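# Shelve-to-desk sponge transfer and clear aisle of empty cartons

## Task

Fetch the small yellow sponge from the shelving at the aisle's far end and set it directly on the desk surface, not on top of a carton. Also remove every empty carton from the aisle between the shelves, completely out of it; this zone includes the strip of floor in front of the aisle whose depth equals the robot base's length. At the finish the gripper must be empty, the robot must touch no movable object, the sponge must be still, and the robot must be upright and not tilted.

## Robot and tools

ROBOT. A Hello Robot Stretch 4 with a single arm: an omni-wheel base, a lift sliding on a vertical mast, a telescoping arm reaching forward, a three-joint wrist (yaw, pitch, roll) and a two-finger gripper. It stands about 1.6 m tall; the base rim lies within 0.23 m of the base origin. Cameras: head_camera (pinhole), head_left_camera and head_right_camera (fisheye), wrist_camera (pinhole, on the gripper). A loose object may occasionally get nudged by something outside the robot's control.

FRAMES. Base frame: origin on the floor below the base centre, x ahead, y to the left, z upward. hand_pose is reported in this frame as a point between the open fingertips; with all wrist joints at 0 its axes line up with the base frame, but the printed position may be somewhat off. The odometry frame is the base frame as it was when the scene began. base_odometry counts wheel rotation only, so slipping shows up as travel; heading runs -3.142 to 3.142, left positive. If turned_by_wheels and turned_by_imu disagree by more than roughly 0.1 rad, suspect a collision or slip; the heading error is about their difference. base_tilt gives forward and right lean in degrees, with a fixed bias up to about 1.5 degrees.

execute_actions. Argument "actions" is a list holding one action or none (empty list = just report state and pictures). Optional "cameras" lists which images to return (head_camera, head_left_camera, head_right_camera, wrist_camera, or "all"; omitted/null means all, [] means none; a bad name rejects the call). An action contains "base", "joints", or both, plus optional "pace" and "contact_limits"; alternatively {"end_of_arm": "enable_torque"} by itself, which re-powers any wrist or gripper motor that shut off so it holds in place. All motions in an action begin together and may end at different times.
- "base" holds exactly one relative command, an offset from where the base last reported itself: {"translate_m": d} straight drive, forward positive, -2 to 2 m; {"strafe_m": d} sideways without turning, left positive, -2 to 2 m; {"rotate_rad": d} spin in place, counter-clockwise (left) positive, -3.2 to 3.2.
- "joints" is a dict of absolute targets by name (not offsets): lift_m 0 to 1.2 m; arm_m 0 to 0.55 m extension; wrist_yaw_rad -1.134 to 4.276 (0 points forward, positive turns left, 3.14 is stowed backward, past 3.4 the arm may obstruct); wrist_pitch_rad -1.117 to 4.259 (0 level, 1.57 pointing down); wrist_roll_rad -1.117 to 4.259 (0 keeps fingers level; positive is clockwise viewed from behind the gripper); gripper_m -0.038 to 0.141, the fingertip gap in metres (negative means fingers squeeze together). Done tolerances: lift and arm ±0.004, yaw and roll ±0.02, pitch ±0.05, gripper ±0.004. Joint targets beyond range are clipped and the result notes it; any other invalid value or unknown key refuses the whole call.
- "pace": "slow", "default", "fast" or "max". Base speeds 0.1/0.3/0.4/0.6 m/s and turn rates 1/2/3/4 rad/s respectively; with lift above 0.2 these are further reduced, down to 0.3 m/s and 1 rad/s at lift 1.2.
- "contact_limits": only {"arm_m": value}, 0 (gentlest) to 0.75 (strongest), default 0.5; the arm stops when pushing harder than this.
Each action is capped at 15 s. Anything not named in an action may keep driving toward an earlier target without the status showing it. A useful opening move unfolds the wrist: lift_m 0.4 with wrist_yaw_rad 0.

wait: {"seconds": 0 to 10}; nothing new is commanded, and it returns the same state and images.

zoom_image: {"camera": name, "region": [x0, y0, x1, y1]} in pixels of that camera's latest full image, top-left origin, at most 504x504; gives a finer view.

finished_scene: {"scene": n}, irreversible; call only once the goal holds stably. Replying without a tool call also ends things.

RESULTS. base_status and joint_status describe how each motion ended: "done" (for the base, wheels turned the full amount, slip included); "off_target" (resting short, may still push); "contact_stop_at_<key>" (blocked; that part goes slack, a slack lift may sag under load, slack wheels may roll); "limit_stop_at_<name>", e.g. own_body (self-collision guard, often with gripper pitched up below -0.2 and rolled below -0.4 or above 4; moving away still works) or tilt (lean above 6 degrees; lift, arm and wheels go slack until upright); "time_out"; "torque_fault" (a wrist motor overloaded and went limp; send enable_torque). After any stop the old target is dropped. Once one call reports a stop, later calls in the same reply are skipped. on_its_own lists things not commanded in this call; "held at" is the held target, not the position. lidar_m: 12 distances from the base origin, 30-degree sectors starting straight ahead and going counter-clockwise (4th left, 7th behind, 10th right); "-" means nothing seen or closer than 0.25 m; it senses from about 0.15 m up, misses glass, thin legs and much behind. wrist_depth_mm: 7x7 grid of median depths in mm, 100 to 2000, rows from the top left; "-" is out of range or hidden; the robot's own body appears. motor_effort: percent of maximum, positive toward higher joint values, bracket = peak in the last action; biased and noisy. Wheel efforts positive turn the base right. Resting effort outside its normal band suggests pushing or carrying.

GRIPPING. Command a gap smaller than the object's width; further below squeezes harder and pulls the item toward the wrist by up to a third of the difference. Neither the gripper reading nor "done" confirms a grasp; a firm grip (command 0 or above) shows as a clear gripper effort change. Stuck fingertips on a surface: raise the lift.

AVOID. Dropping, slamming or hard shoving objects; torque faults (pressing the gripper into things, or over about 2 kg held level). Do not turn or drive with over 1 kg held and arm_m above 0.2, especially fast; steady pushing or pulling with the gripper high or at a high contact limit can tip the robot. A changed base_tilt at rest may mean a wheel is on something low. Calibration data per camera (K, distortion, T_world_to_cam mapping base frame to camera) is approximate and worsens for the wrist camera with arm extension. Quicker robot motion is better.

Each tool is called after ">>>" as a command line: name --argument value for each argument, lists and objects as JSON in quotes; but a table of rows of numbers goes row by row, as --pt "numbers of a row", without its own name.

## Session

>>> execute_actions --actions '[]'

Scene clock: 0.00 s.
base_odometry: x=+0.000 y=+0.000 heading=+0.000 (m, m, rad; odometry frame)
turned_by_wheels: +0.000 (rad since the last result)
turned_by_imu: +0.000 (rad since the last result)
base_tilt: forward=+0.6 right=-0.3 (deg)
lidar_m: 2.14 2.10 2.28 1.30 1.20 1.31 1.63 1.52 1.20 0.85 0.85 0.90
base_status: not commanded
joint_positions: lift_m=+0.291 arm_m=-0.001 wrist_yaw_rad=+3.150 wrist_pitch_rad=+0.002 wrist_roll_rad=-0.005 gripper_m=+0.057
joint_status: not commanded
motor_effort: lift_m=+19 arm_m=-1 wrist_yaw_rad=+1 wrist_pitch_rad=-5 wrist_roll_rad=+0 gripper_m=+0 wheel_0=+0 wheel_1=-1 wheel_2=+0 (%)
hand_pose: x=-0.1189 y=+0.0850 z=+0.4689 quat_wxyz=(-0.004, -0.001, -0.003, +1.000) (m; base frame)
wrist_depth_mm: - 121 144 1921 - - - / - 116 139 1921 - - - / - 126 165 1921 - - - / 141 141 1708 1983 - - - / 1499 1618 1708 - - - - / 1308 1537 196 1576 198 1618 1661 / 976 1008 1160 - 1160 1078 1118
pictures: head_camera, head_left_camera, head_right_camera, wrist_camera
Images, in order (width x height): head_camera 420x560, head_left_camera 420x672, head_right_camera 420x672, wrist_camera 616x392.

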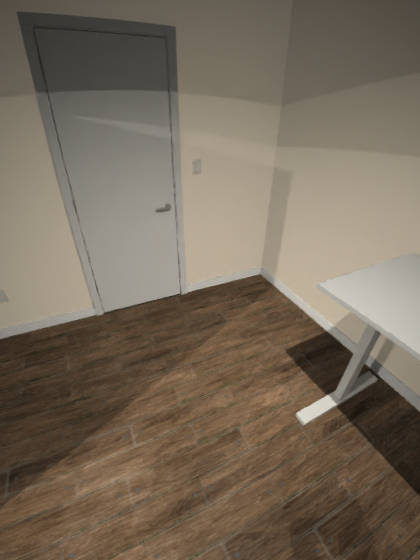

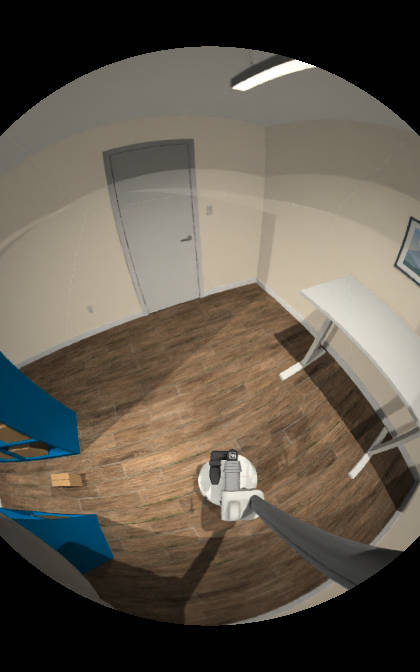

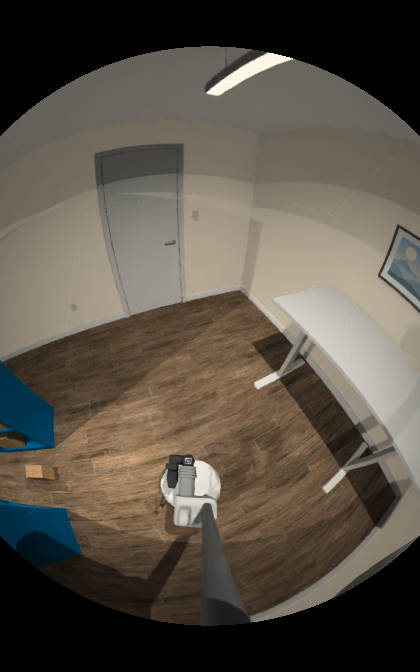

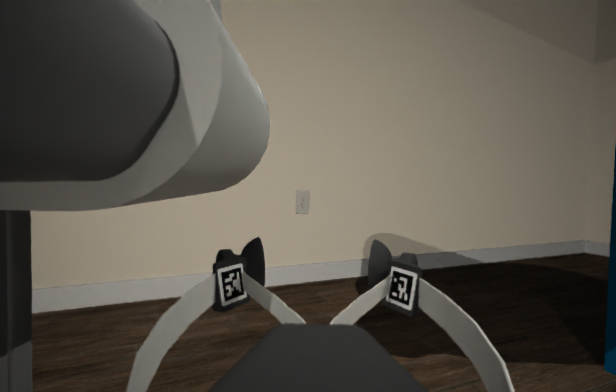

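>>> execute_actions --actions '[{"base":{"rotate_rad":1.5},"joints":{"lift_m":0.4,"wrist_yaw_rad":0}}]'

Scene clock: 2.57 s.
base_odometry: x=+0.000 y=+0.000 heading=+1.500 (m, m, rad; odometry frame)
turned_by_wheels: +1.500 (rad since the last result)
turned_by_imu: +1.507 (rad since the last result)
base_tilt: forward=+0.6 right=-0.3 (deg)
lidar_m: 1.35 1.23 1.27 1.67 1.57 1.64 0.91 0.85 0.90 2.22 2.11 2.26
base_status: done
joint_positions: lift_m=+0.400 arm_m=-0.001 wrist_yaw_rad=+0.001 wrist_pitch_rad=+0.002 wrist_roll_rad=-0.005 gripper_m=+0.057
joint_status: all done
motor_effort: lift_m=+21(20) arm_m=-1(1) wrist_yaw_rad=-1(6) wrist_pitch_rad=-5(5) wrist_roll_rad=+1(1) gripper_m=-1(2) wheel_0=-2(9) wheel_1=-1(6) wheel_2=-1(10) (%)
hand_pose: x=+0.4588 y=-0.0872 z=+0.5776 quat_wxyz=(+1.000, -0.003, +0.001, +0.000) (m; base frame)
wrist_depth_mm: - - 1921 1229 - - 1863 / - - 1661 1229 - - 1808 / - - 1430 1229 - - 1863 / - - 1430 1229 - - 1921 / - - 1618 1255 - - 1863 / 1708 1863 196 1229 198 1921 1756 / 1308 1118 1255 - 1397 1255 1336
pictures: head_camera, head_left_camera, head_right_camera, wrist_camera
camera_calibration (this result's frames):
wrist_camera: T_world_to_cam=[[0.0110653, -0.998898, 0.0456191, -0.118489], [-0.062522, -0.0462238, -0.996973, 0.643964], [0.997982, 0.00817959, -0.0629645, -0.191358], [0, 0, 0, 1]] pos_world=[0.232545, -0.0870268, 0.635371]
Images, in order (width x height): head_camera 420x560, head_left_camera 420x672, head_right_camera 420x672, wrist_camera 616x392.

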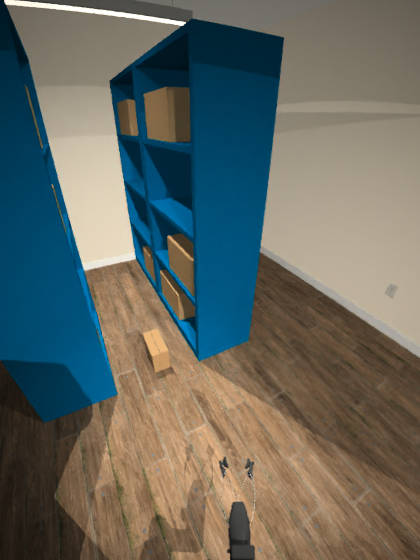

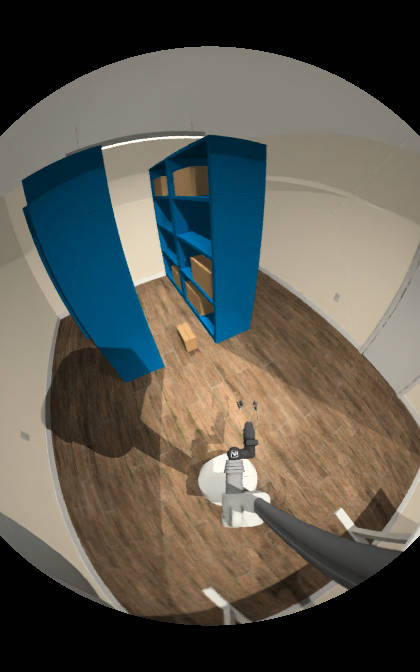

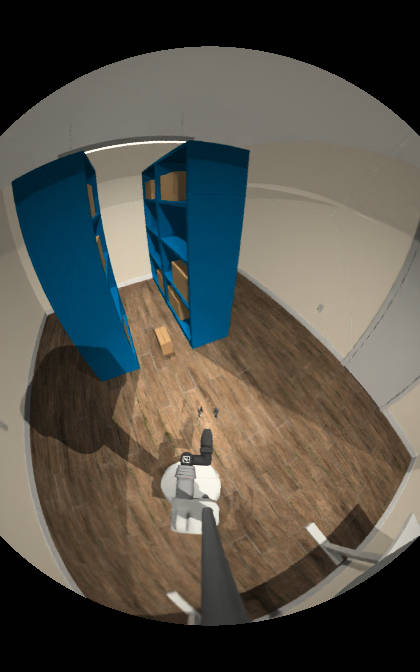

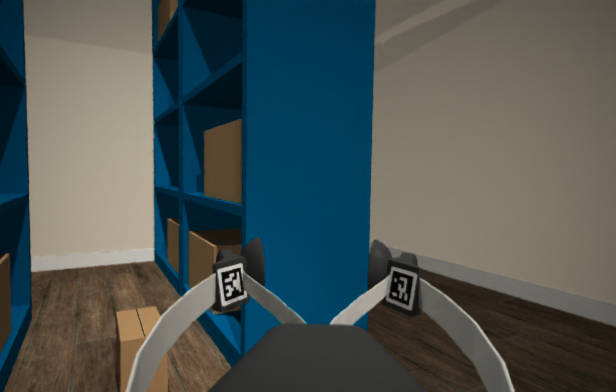

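>>> execute_actions --actions '[{"base":{"translate_m":0.6}}]' --cameras '[]'

>>> execute_actions --actions '[{"base":{"rotate_rad":0.55}}]' --cameras '["head_camera","head_left_camera"]'

Scene clock: 6.70 s.
base_odometry: x=+0.042 y=+0.598 heading=+1.500 (m, m, rad; odometry frame)
turned_by_wheels: +0.000 (rad since the last result)
turned_by_imu: -0.003 (rad since the last result)
base_tilt: forward=+0.6 right=-0.3 (deg)
lidar_m: 0.76 0.72 0.77 1.02 1.90 1.95 1.47 1.38 1.46 1.92 1.84 1.01
base_status: done
joint_positions: lift_m=+0.400 arm_m=-0.001 wrist_yaw_rad=+0.000 wrist_pitch_rad=+0.002 wrist_roll_rad=-0.005 gripper_m=+0.057
joint_status: not commanded
motor_effort: lift_m=+20(21) arm_m=-1(1) wrist_yaw_rad=+0(1) wrist_pitch_rad=-5(5) wrist_roll_rad=-1(0) gripper_m=-1(1) wheel_0=+2(6) wheel_1=+1(3) wheel_2=-1(10) (%)
hand_pose: x=+0.4588 y=-0.0873 z=+0.5776 quat_wxyz=(+1.000, -0.003, +0.001, +0.000) (m; base frame)
wrist_depth_mm: 1983 1042 554 621 707 1921 1537 / 1983 1308 559 627 715 1921 1576 / - 1308 559 647 723 1921 1576 / - 1336 564 640 723 1921 1576 / - 1366 549 647 707 1921 1576 / 1756 1255 196 634 196 1708 1576 / 1281 1182 574 - 1229 1281 1366
pictures: none
No camera images: the call's "cameras" was empty. Leave "cameras" out to get every camera's image.

Scene clock: 8.03 s.
base_odometry: x=+0.042 y=+0.598 heading=+2.049 (m, m, rad; odometry frame)
turned_by_wheels: +0.549 (rad since the last result)
turned_by_imu: +0.552 (rad since the last result)
base_tilt: forward=+0.7 right=-0.3 (deg)
lidar_m: 0.75 0.76 1.04 1.84 1.96 1.46 1.43 2.31 1.92 1.85 1.00 0.77
base_status: done
joint_positions: lift_m=+0.400 arm_m=-0.001 wrist_yaw_rad=+0.000 wrist_pitch_rad=+0.002 wrist_roll_rad=-0.005 gripper_m=+0.057
joint_status: not commanded
motor_effort: lift_m=+21(20) arm_m=-1(1) wrist_yaw_rad=+0(0) wrist_pitch_rad=-5(5) wrist_roll_rad=-1(1) gripper_m=-4(3) wheel_0=-3(7) wheel_1=-2(6) wheel_2=-1(7) (%)
hand_pose: x=+0.4588 y=-0.0873 z=+0.5776 quat_wxyz=(+1.000, -0.003, +0.001, +0.000) (m; base frame)
wrist_depth_mm: 842 960 - - 1366 759 462 / 1205 1430 - - 1308 580 462 / 1205 1397 - - 1366 580 462 / 1042 1430 - - 1397 585 469 / 621 1397 1336 - 1336 517 469 / 759 878 196 1863 196 477 473 / 647 778 1281 - 891 484 480
pictures: head_camera, head_left_camera
Images, in order (width x height): head_camera 420x560, head_left_camera 420x672.

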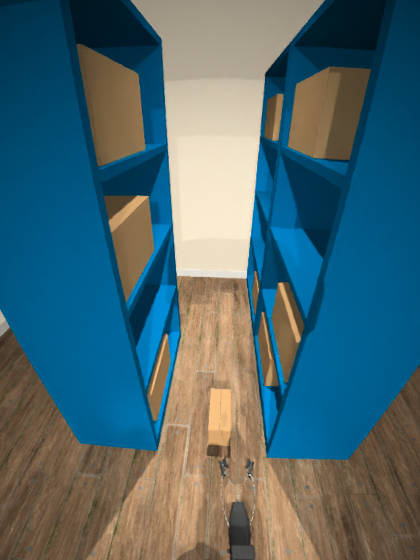

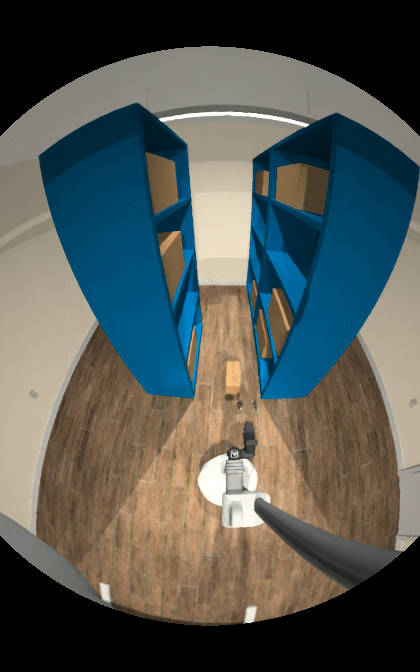

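>>> execute_actions --actions '[{"base":{"strafe_m":0.055},"joints":{"wrist_pitch_rad":1.57,"gripper_m":0.141,"arm_m":0.3,"lift_m":0.5}}]'

Scene clock: 10.53 s.
base_odometry: x=-0.006 y=+0.573 heading=+2.049 (m, m, rad; odometry frame)
turned_by_wheels: +0.000 (rad since the last result)
turned_by_imu: +0.000 (rad since the last result)
base_tilt: forward=+0.6 right=-0.4 (deg)
lidar_m: 0.78 0.74 1.89 1.78 1.89 1.44 1.42 1.46 1.97 1.91 0.96 0.79
base_status: done
joint_positions: lift_m=+0.500 arm_m=+0.299 wrist_yaw_rad=+0.000 wrist_pitch_rad=+1.570 wrist_roll_rad=-0.005 gripper_m=+0.141
joint_status: all done
motor_effort: lift_m=+21(23) arm_m=+5(6) wrist_yaw_rad=+1(1) wrist_pitch_rad=+1(2) wrist_roll_rad=+0(1) gripper_m=+0(5) wheel_0=-1(9) wheel_1=+1(6) wheel_2=+0(1) (%)
hand_pose: x=+0.4704 y=-0.0874 z=+0.3895 quat_wxyz=(+0.707, -0.002, +0.707, +0.002) (m; base frame)
wrist_depth_mm: 549 603 609 603 597 597 492 / 615 603 609 609 603 603 603 / 621 615 609 603 615 609 615 / 621 627 615 621 609 615 603 / 640 627 627 621 621 621 621 / 627 627 634 168 621 206 615 / 634 634 627 - 621 627 627
pictures: head_camera, head_left_camera, head_right_camera, wrist_camera
camera_calibration (this result's frames):
wrist_camera: T_world_to_cam=[[0.0456685, -0.998904, -0.0102971, -0.104725], [-0.997121, -0.0462068, 0.0601287, 0.485058], [-0.0605385, 0.0075215, -0.998138, 0.647378], [0, 0, 0, 1]] pos_world=[0.527635, -0.0870664, 0.615928]
Images, in order (width x height): head_camera 420x560, head_left_camera 420x672, head_right_camera 420x672, wrist_camera 616x392.

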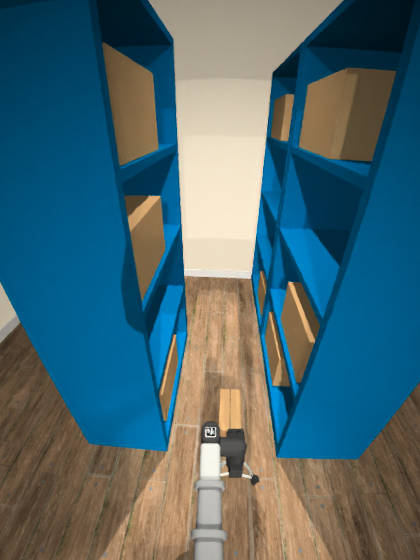

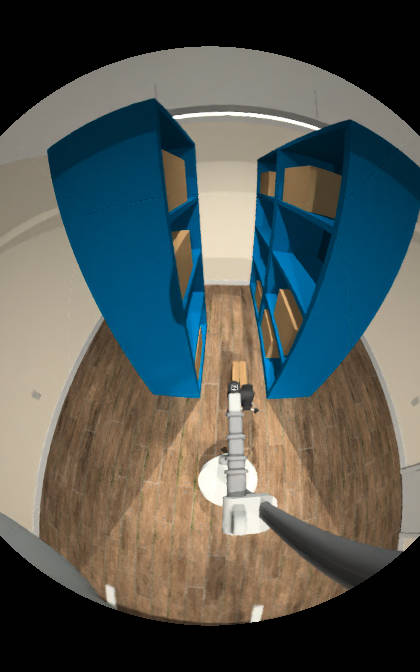

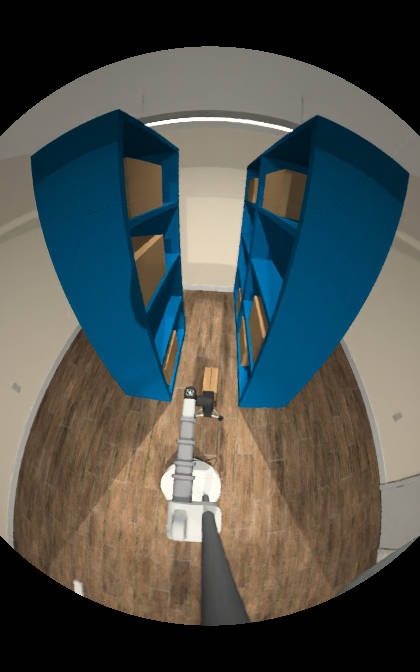

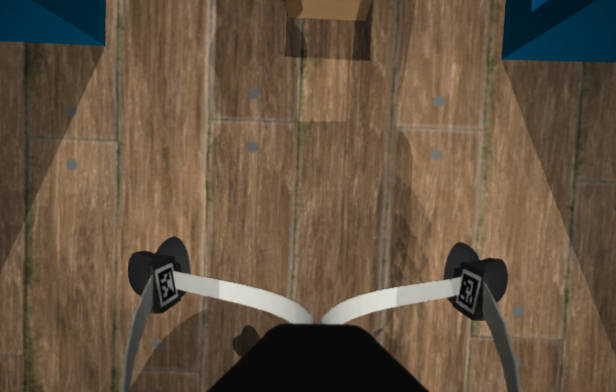

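>>> execute_actions --actions '[{"base":{"translate_m":0.22,"strafe_m":0}}]' --cameras '[]'

>>> execute_actions --actions '[{"base":{"translate_m":0.22},"joints":{"arm_m":0.5}}]' --cameras '["wrist_camera","head_camera"]'

action 0: "base" must hold exactly one of rotate_rad, strafe_m, translate_m; got {"translate_m": 0.22, "strafe_m": 0}

Scene clock: 13.00 s.
base_odometry: x=-0.108 y=+0.768 heading=+2.049 (m, m, rad; odometry frame)
turned_by_wheels: +0.000 (rad since the last result)
turned_by_imu: -0.001 (rad since the last result)
base_tilt: forward=+0.6 right=-0.3 (deg)
lidar_m: 0.55 0.56 0.70 1.81 1.93 1.69 1.99 2.53 1.97 1.89 0.66 0.53
base_status: done
joint_positions: lift_m=+0.500 arm_m=+0.499 wrist_yaw_rad=+0.000 wrist_pitch_rad=+1.570 wrist_roll_rad=-0.005 gripper_m=+0.141
joint_status: all done
motor_effort: lift_m=+21(21) arm_m=+5(6) wrist_yaw_rad=+1(1) wrist_pitch_rad=+2(1) wrist_roll_rad=+1(2) gripper_m=-3(1) wheel_0=+2(6) wheel_1=-1(5) wheel_2=-1(11) (%)
hand_pose: x=+0.6704 y=-0.0874 z=+0.3895 quat_wxyz=(+0.707, -0.002, +0.707, +0.002) (m; base frame)
wrist_depth_mm: 484 609 603 609 597 597 517 / 492 609 609 609 597 603 525 / 488 615 621 433 609 609 530 / 492 621 615 439 615 615 539 / 549 603 627 439 615 580 539 / 544 615 634 168 442 205 544 / 634 634 634 - 627 634 473
pictures: head_camera, wrist_camera
camera_calibration (this result's frames):
wrist_camera: T_world_to_cam=[[0.045653, -0.998904, -0.0102972, -0.11385], [-0.997121, -0.0461913, 0.0601297, 0.684513], [-0.0605395, 0.00752244, -0.998137, 0.659499], [0, 0, 0, 1]] pos_world=[0.727666, -0.0870673, 0.615938]
Images, in order (width x height): head_camera 420x560, wrist_camera 616x392.

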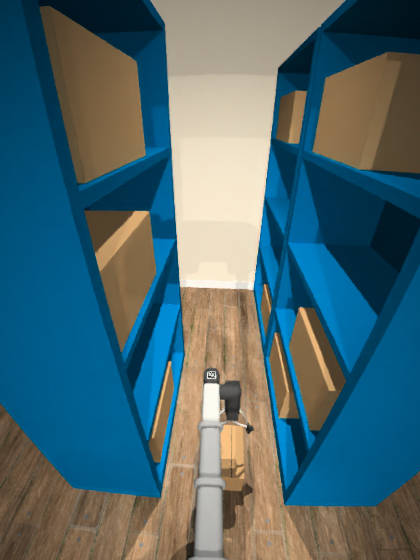

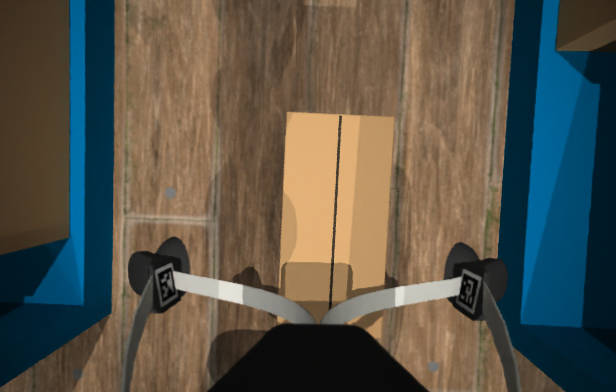

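>>> execute_actions --actions '[{"joints":{"lift_m":0.22}}]' --cameras '[]'

>>> execute_actions --actions '[{"joints":{"gripper_m":0.06}}]' --cameras '[]'

>>> execute_actions --actions '[{"joints":{"lift_m":0.35,"arm_m":0.2}}]' --cameras '["wrist_camera","head_camera"]'

Scene clock: 15.73 s.
base_odometry: x=-0.108 y=+0.768 heading=+2.049 (m, m, rad; odometry frame)
turned_by_wheels: +0.000 (rad since the last result)
turned_by_imu: +0.000 (rad since the last result)
base_tilt: forward=+0.6 right=-0.4 (deg)
lidar_m: 0.51 0.55 0.70 1.81 1.90 1.67 1.95 2.52 1.95 1.90 0.66 0.59
base_status: not commanded
joint_positions: lift_m=+0.228 arm_m=+0.499 wrist_yaw_rad=+0.000 wrist_pitch_rad=+1.572 wrist_roll_rad=-0.006 gripper_m=+0.141
joint_status: lift_m contact_stop (moved -0.271 of -0.280)
on_its_own: lift_m is slack since a contact_stop (your +0.220 is given up)
motor_effort: lift_m=+11(21) arm_m=+4(4) wrist_yaw_rad=+2(3) wrist_pitch_rad=-6(15) wrist_roll_rad=+3(2) gripper_m=-3(1) wheel_0=+1(2) wheel_1=-1(1) wheel_2=-3(3) (%)
hand_pose: x=+0.6697 y=-0.0874 z=+0.1181 quat_wxyz=(+0.707, -0.002, +0.708, +0.002) (m; base frame)
wrist_depth_mm: 345 347 166 166 165 340 342 / 345 347 167 167 166 342 343 / 351 349 168 168 167 345 343 / 353 353 169 168 168 349 345 / 357 355 170 170 169 347 349 / 359 355 171 171 170 196 351 / 362 357 173 - 172 355 353
pictures: none
No camera images: the call's "cameras" was empty. Leave "cameras" out to get every camera's image.

not run: a stop came earlier in this reply.

not run: a stop came earlier in this reply.

Palm hit the top; grip here.

>>> execute_actions --actions '[{"joints":{"lift_m":0.24,"gripper_m":0.06}}]' --cameras '[]'

>>> execute_actions --actions '[{"joints":{"lift_m":0.38,"arm_m":0.2}}]' --cameras '["wrist_camera","head_camera"]'

Scene clock: 17.77 s.
base_odometry: x=-0.108 y=+0.768 heading=+2.049 (m, m, rad; odometry frame)
turned_by_wheels: +0.000 (rad since the last result)
turned_by_imu: +0.000 (rad since the last result)
base_tilt: forward=+0.6 right=-0.3 (deg)
lidar_m: 0.51 0.52 0.73 1.80 1.93 1.69 1.97 2.52 1.98 1.91 0.68 0.57
base_status: not commanded
joint_positions: lift_m=+0.240 arm_m=+0.499 wrist_yaw_rad=+0.000 wrist_pitch_rad=+1.570 wrist_roll_rad=-0.005 gripper_m=+0.060
joint_status: all done
motor_effort: lift_m=+19(21) arm_m=+4(4) wrist_yaw_rad=+0(1) wrist_pitch_rad=+2(4) wrist_roll_rad=+2(2) gripper_m=-22(20) wheel_0=+1(1) wheel_1=-1(1) wheel_2=-2(2) (%)
hand_pose: x=+0.6705 y=-0.0874 z=+0.1297 quat_wxyz=(+0.707, -0.002, +0.707, +0.002) (m; base frame)
wrist_depth_mm: 349 349 165 165 164 343 343 / 355 353 166 165 165 347 345 / 355 353 167 167 166 347 347 / 359 359 168 167 167 353 351 / 364 359 169 169 168 357 353 / 366 182 170 170 170 178 355 / 366 364 172 - 170 359 359
pictures: none
No camera images: the call's "cameras" was empty. Leave "cameras" out to get every camera's image.

Scene clock: 19.77 s.
base_odometry: x=-0.108 y=+0.768 heading=+2.049 (m, m, rad; odometry frame)
turned_by_wheels: +0.000 (rad since the last result)
turned_by_imu: +0.000 (rad since the last result)
base_tilt: forward=+0.7 right=-0.3 (deg)
lidar_m: 0.93 0.57 0.74 1.81 1.93 1.67 2.00 2.53 1.98 1.91 0.67 0.25
base_status: not commanded
joint_positions: lift_m=+0.380 arm_m=+0.201 wrist_yaw_rad=+0.000 wrist_pitch_rad=+1.570 wrist_roll_rad=-0.005 gripper_m=+0.060
joint_status: all done
motor_effort: lift_m=+22(25) arm_m=-4(3) wrist_yaw_rad=+2(0) wrist_pitch_rad=+1(0) wrist_roll_rad=+0(1) gripper_m=-21(21) wheel_0=+1(1) wheel_1=-1(1) wheel_2=-3(2) (%)
hand_pose: x=+0.3718 y=-0.0874 z=+0.2695 quat_wxyz=(+0.707, -0.002, +0.707, +0.002) (m; base frame)
wrist_depth_mm: 473 492 165 164 164 480 452 / 473 496 166 165 165 484 449 / 500 496 167 167 166 492 484 / 500 500 168 168 167 488 492 / 504 504 170 169 168 492 496 / 517 182 171 170 169 178 500 / 512 517 172 - 170 508 504
pictures: head_camera, wrist_camera
camera_calibration (this result's frames):
wrist_camera: T_world_to_cam=[[0.0458464, -0.998895, -0.0103141, -0.101519], [-0.997089, -0.0463883, 0.060504, 0.393825], [-0.0609156, 0.00751024, -0.998115, 0.521744], [0, 0, 0, 1]] pos_world=[0.429116, -0.0870559, 0.495885]
Images, in order (width x height): head_camera 420x560, wrist_camera 616x392.

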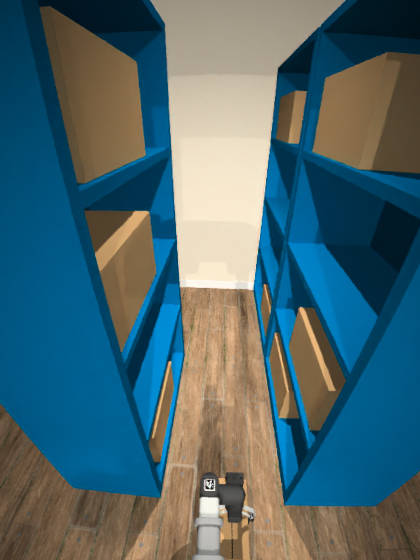

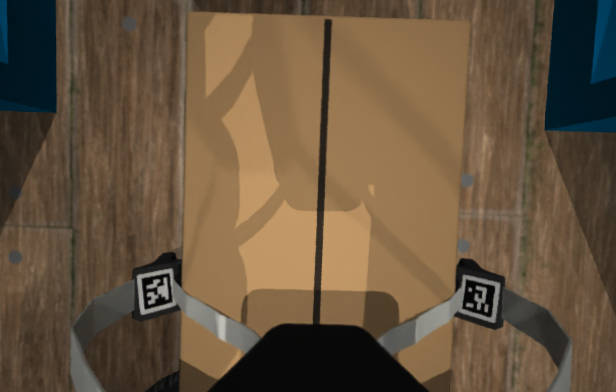

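>>> execute_actions --actions '[{"base":{"rotate_rad":-2.2}}]' --cameras '[]'

>>> execute_actions --actions '[{"joints":{"lift_m":0.25,"arm_m":0.55}}]' --cameras '[]'

>>> execute_actions --actions '[{"joints":{"gripper_m":0.141}}]' --cameras '[]'

>>> execute_actions --actions '[{"joints":{"lift_m":0.6,"arm_m":0.0}}]' --cameras '["head_left_camera"]'

>>> execute_actions --actions '[{"base":{"rotate_rad":2.2},"joints":{"wrist_pitch_rad":0,"gripper_m":0.08}}]'

Scene clock: 22.63 s.
base_odometry: x=-0.108 y=+0.768 heading=-0.151 (m, m, rad; odometry frame)
turned_by_wheels: -2.200 (rad since the last result)
turned_by_imu: -2.211 (rad since the last result)
base_tilt: forward=+0.7 right=-0.4 (deg)
lidar_m: 2.04 1.87 0.77 0.58 1.11 0.54 0.64 1.82 1.88 1.74 1.58 0.25
base_status: done
joint_positions: lift_m=+0.380 arm_m=+0.201 wrist_yaw_rad=+0.000 wrist_pitch_rad=+1.570 wrist_roll_rad=-0.005 gripper_m=+0.060
joint_status: not commanded
motor_effort: lift_m=+22(22) arm_m=-4(4) wrist_yaw_rad=+1(1) wrist_pitch_rad=+2(2) wrist_roll_rad=+0(1) gripper_m=-22(21) wheel_0=+0(7) wheel_1=+0(7) wheel_2=+0(9) (%)
hand_pose: x=+0.3719 y=-0.0874 z=+0.2695 quat_wxyz=(+0.707, -0.002, +0.707, +0.002) (m; base frame)
wrist_depth_mm: 492 488 164 164 164 480 480 / 496 492 166 166 165 484 488 / 496 492 167 166 166 488 488 / 508 500 169 168 167 492 492 / 504 500 170 169 168 492 496 / 508 183 170 170 169 177 496 / 517 517 172 - 170 504 504
pictures: none
No camera images: the call's "cameras" was empty. Leave "cameras" out to get every camera's image.

Scene clock: 24.80 s.
base_odometry: x=-0.108 y=+0.768 heading=-0.151 (m, m, rad; odometry frame)
turned_by_wheels: +0.000 (rad since the last result)
turned_by_imu: +0.000 (rad since the last result)
base_tilt: forward=+0.7 right=-0.3 (deg)
lidar_m: 0.54 1.90 0.76 0.60 1.10 0.54 0.62 1.81 1.88 1.72 1.58 1.63
base_status: not commanded
joint_positions: lift_m=+0.250 arm_m=+0.548 wrist_yaw_rad=+0.000 wrist_pitch_rad=+1.570 wrist_roll_rad=-0.005 gripper_m=+0.060
joint_status: all done
motor_effort: lift_m=+16(23) arm_m=+5(3) wrist_yaw_rad=+0(0) wrist_pitch_rad=+2(2) wrist_roll_rad=+1(0) gripper_m=-21(20) wheel_0=+0(0) wheel_1=+1(1) wheel_2=+0(0) (%)
hand_pose: x=+0.7197 y=-0.0874 z=+0.1399 quat_wxyz=(+0.707, -0.002, +0.707, +0.002) (m; base frame)
wrist_depth_mm: 364 359 165 164 164 351 353 / 362 362 166 165 164 355 355 / 370 366 167 167 166 357 357 / 370 366 169 167 167 362 362 / 373 370 170 169 168 366 366 / 375 183 171 170 170 177 368 / 375 377 172 - 171 370 370
pictures: none
No camera images: the call's "cameras" was empty. Leave "cameras" out to get every camera's image.

Scene clock: 26.63 s.
base_odometry: x=-0.108 y=+0.768 heading=-0.151 (m, m, rad; odometry frame)
turned_by_wheels: +0.000 (rad since the last result)
turned_by_imu: +0.000 (rad since the last result)
base_tilt: forward=+0.6 right=-0.3 (deg)
lidar_m: 0.58 1.87 0.74 0.59 1.10 0.53 0.63 1.78 1.86 1.72 1.57 1.63
base_status: not commanded
joint_positions: lift_m=+0.250 arm_m=+0.548 wrist_yaw_rad=+0.000 wrist_pitch_rad=+1.570 wrist_roll_rad=-0.005 gripper_m=+0.141
joint_status: all done
motor_effort: lift_m=+16(16) arm_m=+5(5) wrist_yaw_rad=+2(3) wrist_pitch_rad=+1(7) wrist_roll_rad=+1(0) gripper_m=-1(24) wheel_0=+0(0) wheel_1=+1(1) wheel_2=+0(0) (%)
hand_pose: x=+0.7196 y=-0.0874 z=+0.1399 quat_wxyz=(+0.707, -0.002, +0.707, +0.002) (m; base frame)
wrist_depth_mm: 364 362 357 355 359 355 357 / 364 362 183 182 183 357 357 / 368 366 185 184 183 359 362 / 370 370 186 185 185 364 362 / 373 370 187 186 186 364 364 / 375 373 189 187 187 201 368 / 377 379 191 - 189 370 373
pictures: none
No camera images: the call's "cameras" was empty. Leave "cameras" out to get every camera's image.

Scene clock: 29.30 s.
base_odometry: x=-0.108 y=+0.768 heading=-0.151 (m, m, rad; odometry frame)
turned_by_wheels: +0.000 (rad since the last result)
turned_by_imu: +0.000 (rad since the last result)
base_tilt: forward=+0.6 right=-0.3 (deg)
lidar_m: 0.57 1.89 0.78 0.60 1.09 0.54 0.63 1.80 1.85 1.75 1.56 1.62
base_status: not commanded
joint_positions: lift_m=+0.600 arm_m=+0.001 wrist_yaw_rad=+0.000 wrist_pitch_rad=+1.570 wrist_roll_rad=-0.005 gripper_m=+0.141
joint_status: all done
motor_effort: lift_m=+21(22) arm_m=-4(5) wrist_yaw_rad=+2(2) wrist_pitch_rad=+1(3) wrist_roll_rad=+0(2) gripper_m=+2(1) wheel_0=+0(0) wheel_1=+1(1) wheel_2=+0(0) (%)
hand_pose: x=+0.1718 y=-0.0874 z=+0.4895 quat_wxyz=(+0.707, -0.002, +0.707, +0.002) (m; base frame)
wrist_depth_mm: 715 715 699 699 707 699 699 / 715 732 707 707 707 699 691 / 723 715 707 707 715 715 707 / 732 732 564 715 715 715 715 / 741 732 508 508 715 715 723 / 741 512 508 168 512 205 715 / 741 517 517 - 732 732 723
pictures: head_left_camera
Images, in order (width x height): head_left_camera 420x672.

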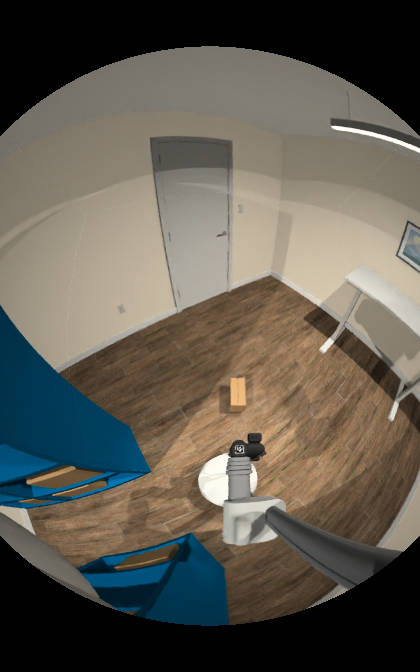

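Scene clock: 31.70 s.
base_odometry: x=-0.108 y=+0.768 heading=+2.049 (m, m, rad; odometry frame)
turned_by_wheels: +2.200 (rad since the last result)
turned_by_imu: +2.211 (rad since the last result)
base_tilt: forward=+0.6 right=-0.3 (deg)
lidar_m: 0.91 0.57 0.72 1.80 1.92 1.67 1.98 0.57 0.59 1.90 0.68 0.58
base_status: done
joint_positions: lift_m=+0.600 arm_m=+0.001 wrist_yaw_rad=+0.000 wrist_pitch_rad=+0.002 wrist_roll_rad=-0.005 gripper_m=+0.080
joint_status: all done
motor_effort: lift_m=+21(21) arm_m=-4(4) wrist_yaw_rad=+1(2) wrist_pitch_rad=-7(10) wrist_roll_rad=+1(0) gripper_m=-1(0) wheel_0=-1(8) wheel_1=-1(9) wheel_2=-2(9) (%)
hand_pose: x=+0.4601 y=-0.0874 z=+0.7773 quat_wxyz=(+1.000, -0.003, +0.001, +0.000) (m; base frame)
wrist_depth_mm: 496 732 - - 1708 1098 1098 / 597 768 - - - 878 535 / 1078 1160 - - - 1098 1060 / 1138 1160 - - - 1138 597 / 1118 1205 1160 - 1255 715 473 / 866 842 1160 - 1160 609 469 / 603 676 1205 - 1160 654 473
pictures: head_camera, head_left_camera, head_right_camera, wrist_camera
camera_calibration (this result's frames):
wrist_camera: T_world_to_cam=[[0.0105164, -0.998894, 0.0458238, -0.127692], [-0.0635088, -0.0464011, -0.996902, 0.843533], [0.997926, 0.00757361, -0.0639266, -0.179376], [0, 0, 0, 1]] pos_world=[0.233919, -0.0870514, 0.835304]
Images, in order (width x height): head_camera 420x560, head_left_camera 420x672, head_right_camera 420x672, wrist_camera 616x392.

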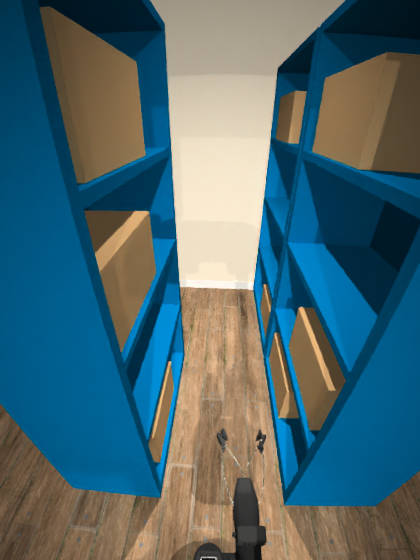

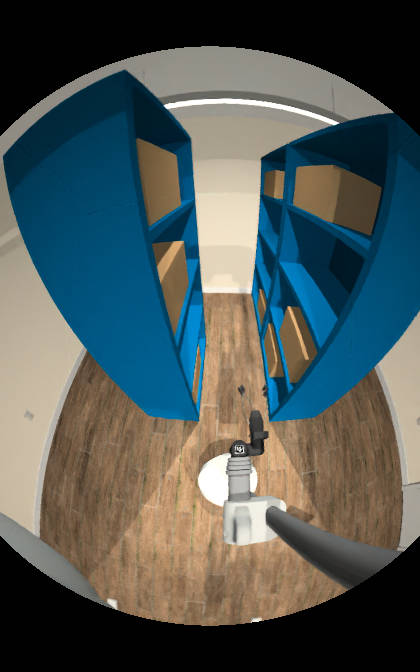

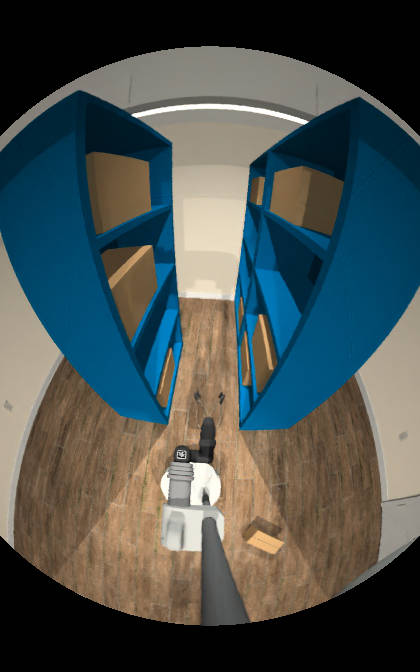

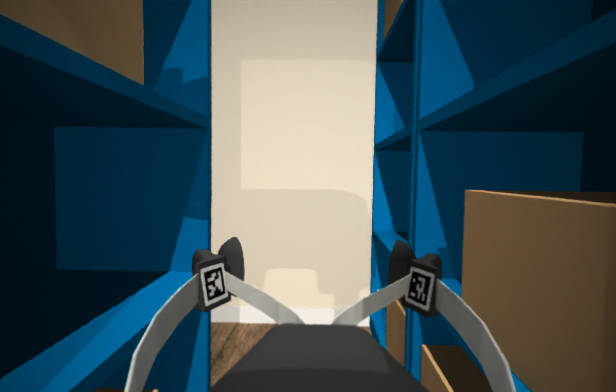

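>>> execute_actions --actions '[{"base":{"strafe_m":-0.05}}]' --cameras '[]'

>>> execute_actions --actions '[{"base":{"translate_m":0.7}}]'

Scene clock: 33.00 s.
base_odometry: x=-0.063 y=+0.791 heading=+2.049 (m, m, rad; odometry frame)
turned_by_wheels: +0.000 (rad since the last result)
turned_by_imu: +0.000 (rad since the last result)
base_tilt: forward=+0.6 right=-0.4 (deg)
lidar_m: 1.08 0.55 0.73 1.85 1.97 1.69 1.97 0.53 0.56 1.83 0.66 0.56
base_status: done
joint_positions: lift_m=+0.600 arm_m=+0.001 wrist_yaw_rad=+0.000 wrist_pitch_rad=+0.002 wrist_roll_rad=-0.005 gripper_m=+0.080
joint_status: not commanded
motor_effort: lift_m=+21(21) arm_m=-4(4) wrist_yaw_rad=+0(1) wrist_pitch_rad=-6(5) wrist_roll_rad=+1(1) gripper_m=-2(3) wheel_0=-1(8) wheel_1=+2(7) wheel_2=-1(2) (%)
hand_pose: x=+0.4601 y=-0.0874 z=+0.7773 quat_wxyz=(+1.000, -0.003, +0.001, +0.000) (m; base frame)
wrist_depth_mm: 574 1118 - - 1464 1098 389 / 627 1118 - - - 615 544 / 1138 1182 - - 1182 1118 991 / 1160 1160 - - 1205 691 597 / 1205 1182 - - 1138 585 397 / 854 866 - - 820 504 392 / 640 1160 1708 - 1078 539 387
pictures: none
No camera images: the call's "cameras" was empty. Leave "cameras" out to get every camera's image.

Scene clock: 36.80 s.
base_odometry: x=-0.385 y=+1.413 heading=+2.049 (m, m, rad; odometry frame)
turned_by_wheels: +0.000 (rad since the last result)
turned_by_imu: -0.003 (rad since the last result)
base_tilt: forward=+0.6 right=-0.3 (deg)
lidar_m: 1.43 0.35 0.29 0.25 0.28 2.50 3.14 1.16 0.31 0.28 0.32 0.47
base_status: done
joint_positions: lift_m=+0.600 arm_m=+0.001 wrist_yaw_rad=+0.000 wrist_pitch_rad=+0.002 wrist_roll_rad=-0.005 gripper_m=+0.080
joint_status: not commanded
motor_effort: lift_m=+21(21) arm_m=-4(4) wrist_yaw_rad=+1(1) wrist_pitch_rad=-6(6) wrist_roll_rad=+0(1) gripper_m=+0(3) wheel_0=+1(7) wheel_1=+1(5) wheel_2=-1(9) (%)
hand_pose: x=+0.4601 y=-0.0874 z=+0.7773 quat_wxyz=(+1.000, -0.003, +0.001, +0.000) (m; base frame)
wrist_depth_mm: 1366 1397 1430 1366 1366 1336 413 / 1366 1430 1397 1397 1366 654 421 / 1397 1397 1430 1430 1397 1042 421 / 1205 1464 1464 1499 1397 1366 427 / 1205 1430 1499 1464 1397 1366 430 / 1430 1464 1464 1397 842 504 433 / 1397 1464 1464 - 1397 580 436
pictures: head_camera, head_left_camera, head_right_camera, wrist_camera
camera_calibration (this result's frames):
wrist_camera: T_world_to_cam=[[0.0105136, -0.998894, 0.0458244, -0.127692], [-0.0634437, -0.046401, -0.996906, 0.843531], [0.99793, 0.00757377, -0.0638614, -0.179424], [0, 0, 0, 1]] pos_world=[0.233912, -0.0870514, 0.835314]
Images, in order (width x height): head_camera 420x560, head_left_camera 420x672, head_right_camera 420x672, wrist_camera 616x392.

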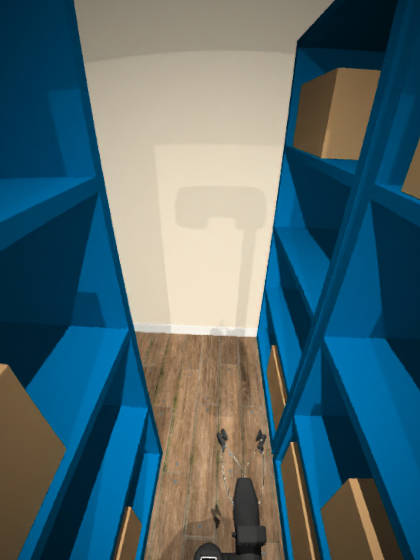

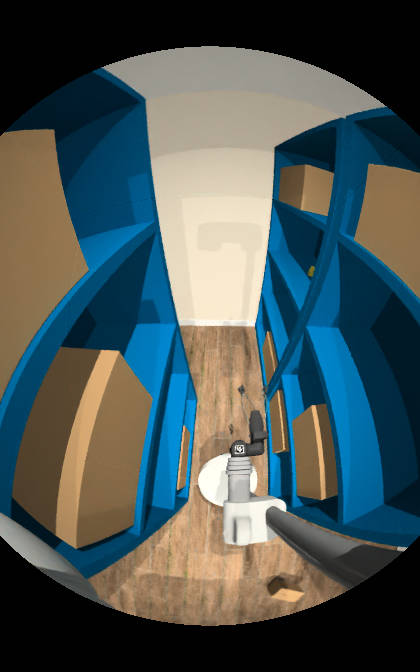

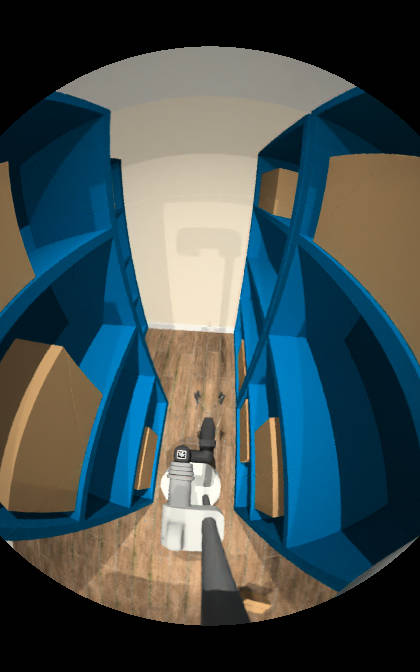

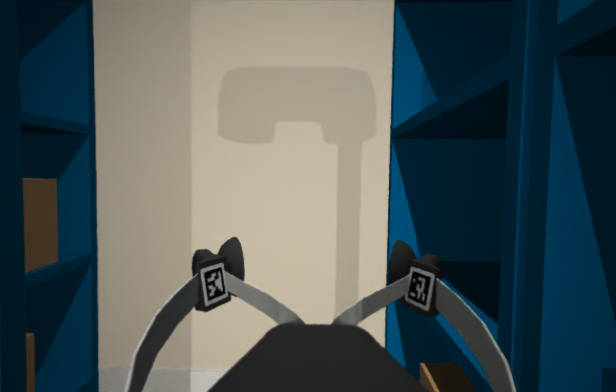

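>>> execute_actions --actions '[{"base":{"translate_m":0.45},"joints":{"lift_m":0.8,"wrist_yaw_rad":-1.1}}]'

Scene clock: 40.03 s.
base_odometry: x=-0.592 y=+1.812 heading=+2.049 (m, m, rad; odometry frame)
turned_by_wheels: +0.000 (rad since the last result)
turned_by_imu: -0.003 (rad since the last result)
base_tilt: forward=+0.7 right=-0.3 (deg)
lidar_m: 1.19 1.01 0.25 0.25 0.28 0.40 1.59 0.47 0.32 0.31 0.31 0.49
base_status: done
joint_positions: lift_m=+0.800 arm_m=+0.000 wrist_yaw_rad=-1.100 wrist_pitch_rad=+0.002 wrist_roll_rad=-0.005 gripper_m=+0.080
joint_status: all done
motor_effort: lift_m=+21(26) arm_m=+3(4) wrist_yaw_rad=+3(76) wrist_pitch_rad=-5(65) wrist_roll_rad=+0(17) gripper_m=-2(11) wheel_0=+1(9) wheel_1=+0(9) wheel_2=+3(18) (%)
hand_pose: x=+0.2232 y=-0.2968 z=+0.9774 quat_wxyz=(+0.852, -0.001, +0.002, -0.523) (m; base frame)
wrist_depth_mm: 931 1008 904 287 310 621 585 / 960 1042 891 289 317 634 585 / 960 1078 904 293 324 634 591 / 609 640 459 293 330 621 574 / 946 1025 310 296 258 236 219 / 976 1098 310 276 267 230 217 / 976 976 946 - 445 634 603
pictures: head_camera, head_left_camera, head_right_camera, wrist_camera
camera_calibration (this result's frames):
wrist_camera: T_world_to_cam=[[-0.885737, -0.461977, 0.0452431, 0.0164749], [-0.0695378, 0.0356891, -0.996941, 1.04399], [0.458949, -0.886174, -0.063736, -0.0737028], [0, 0, 0, 1]] pos_world=[0.121015, -0.0949613, 1.03535]
Images, in order (width x height): head_camera 420x560, head_left_camera 420x672, head_right_camera 420x672, wrist_camera 616x392.

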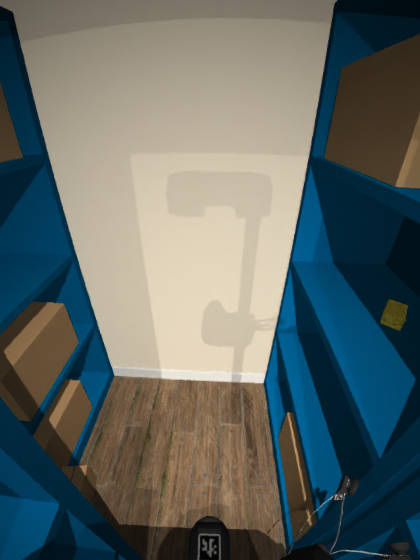

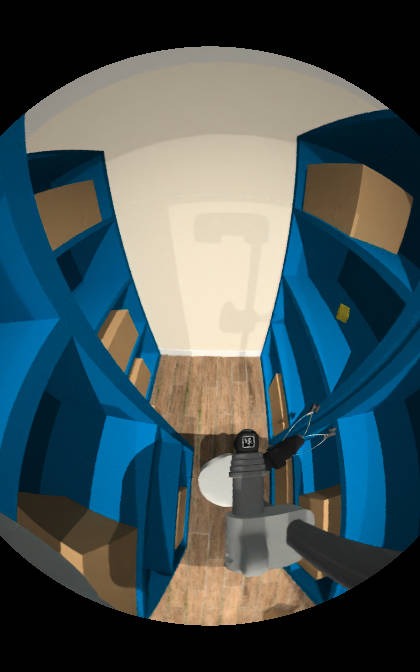

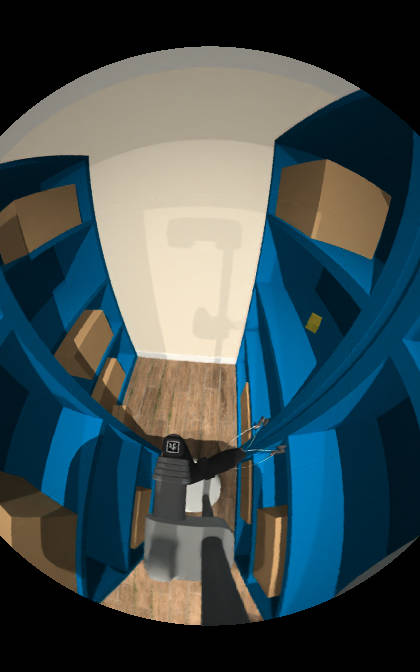

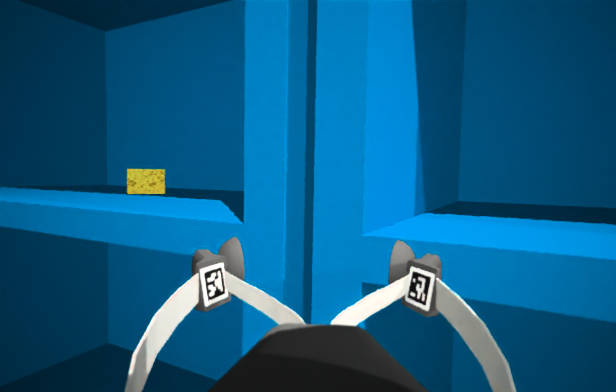

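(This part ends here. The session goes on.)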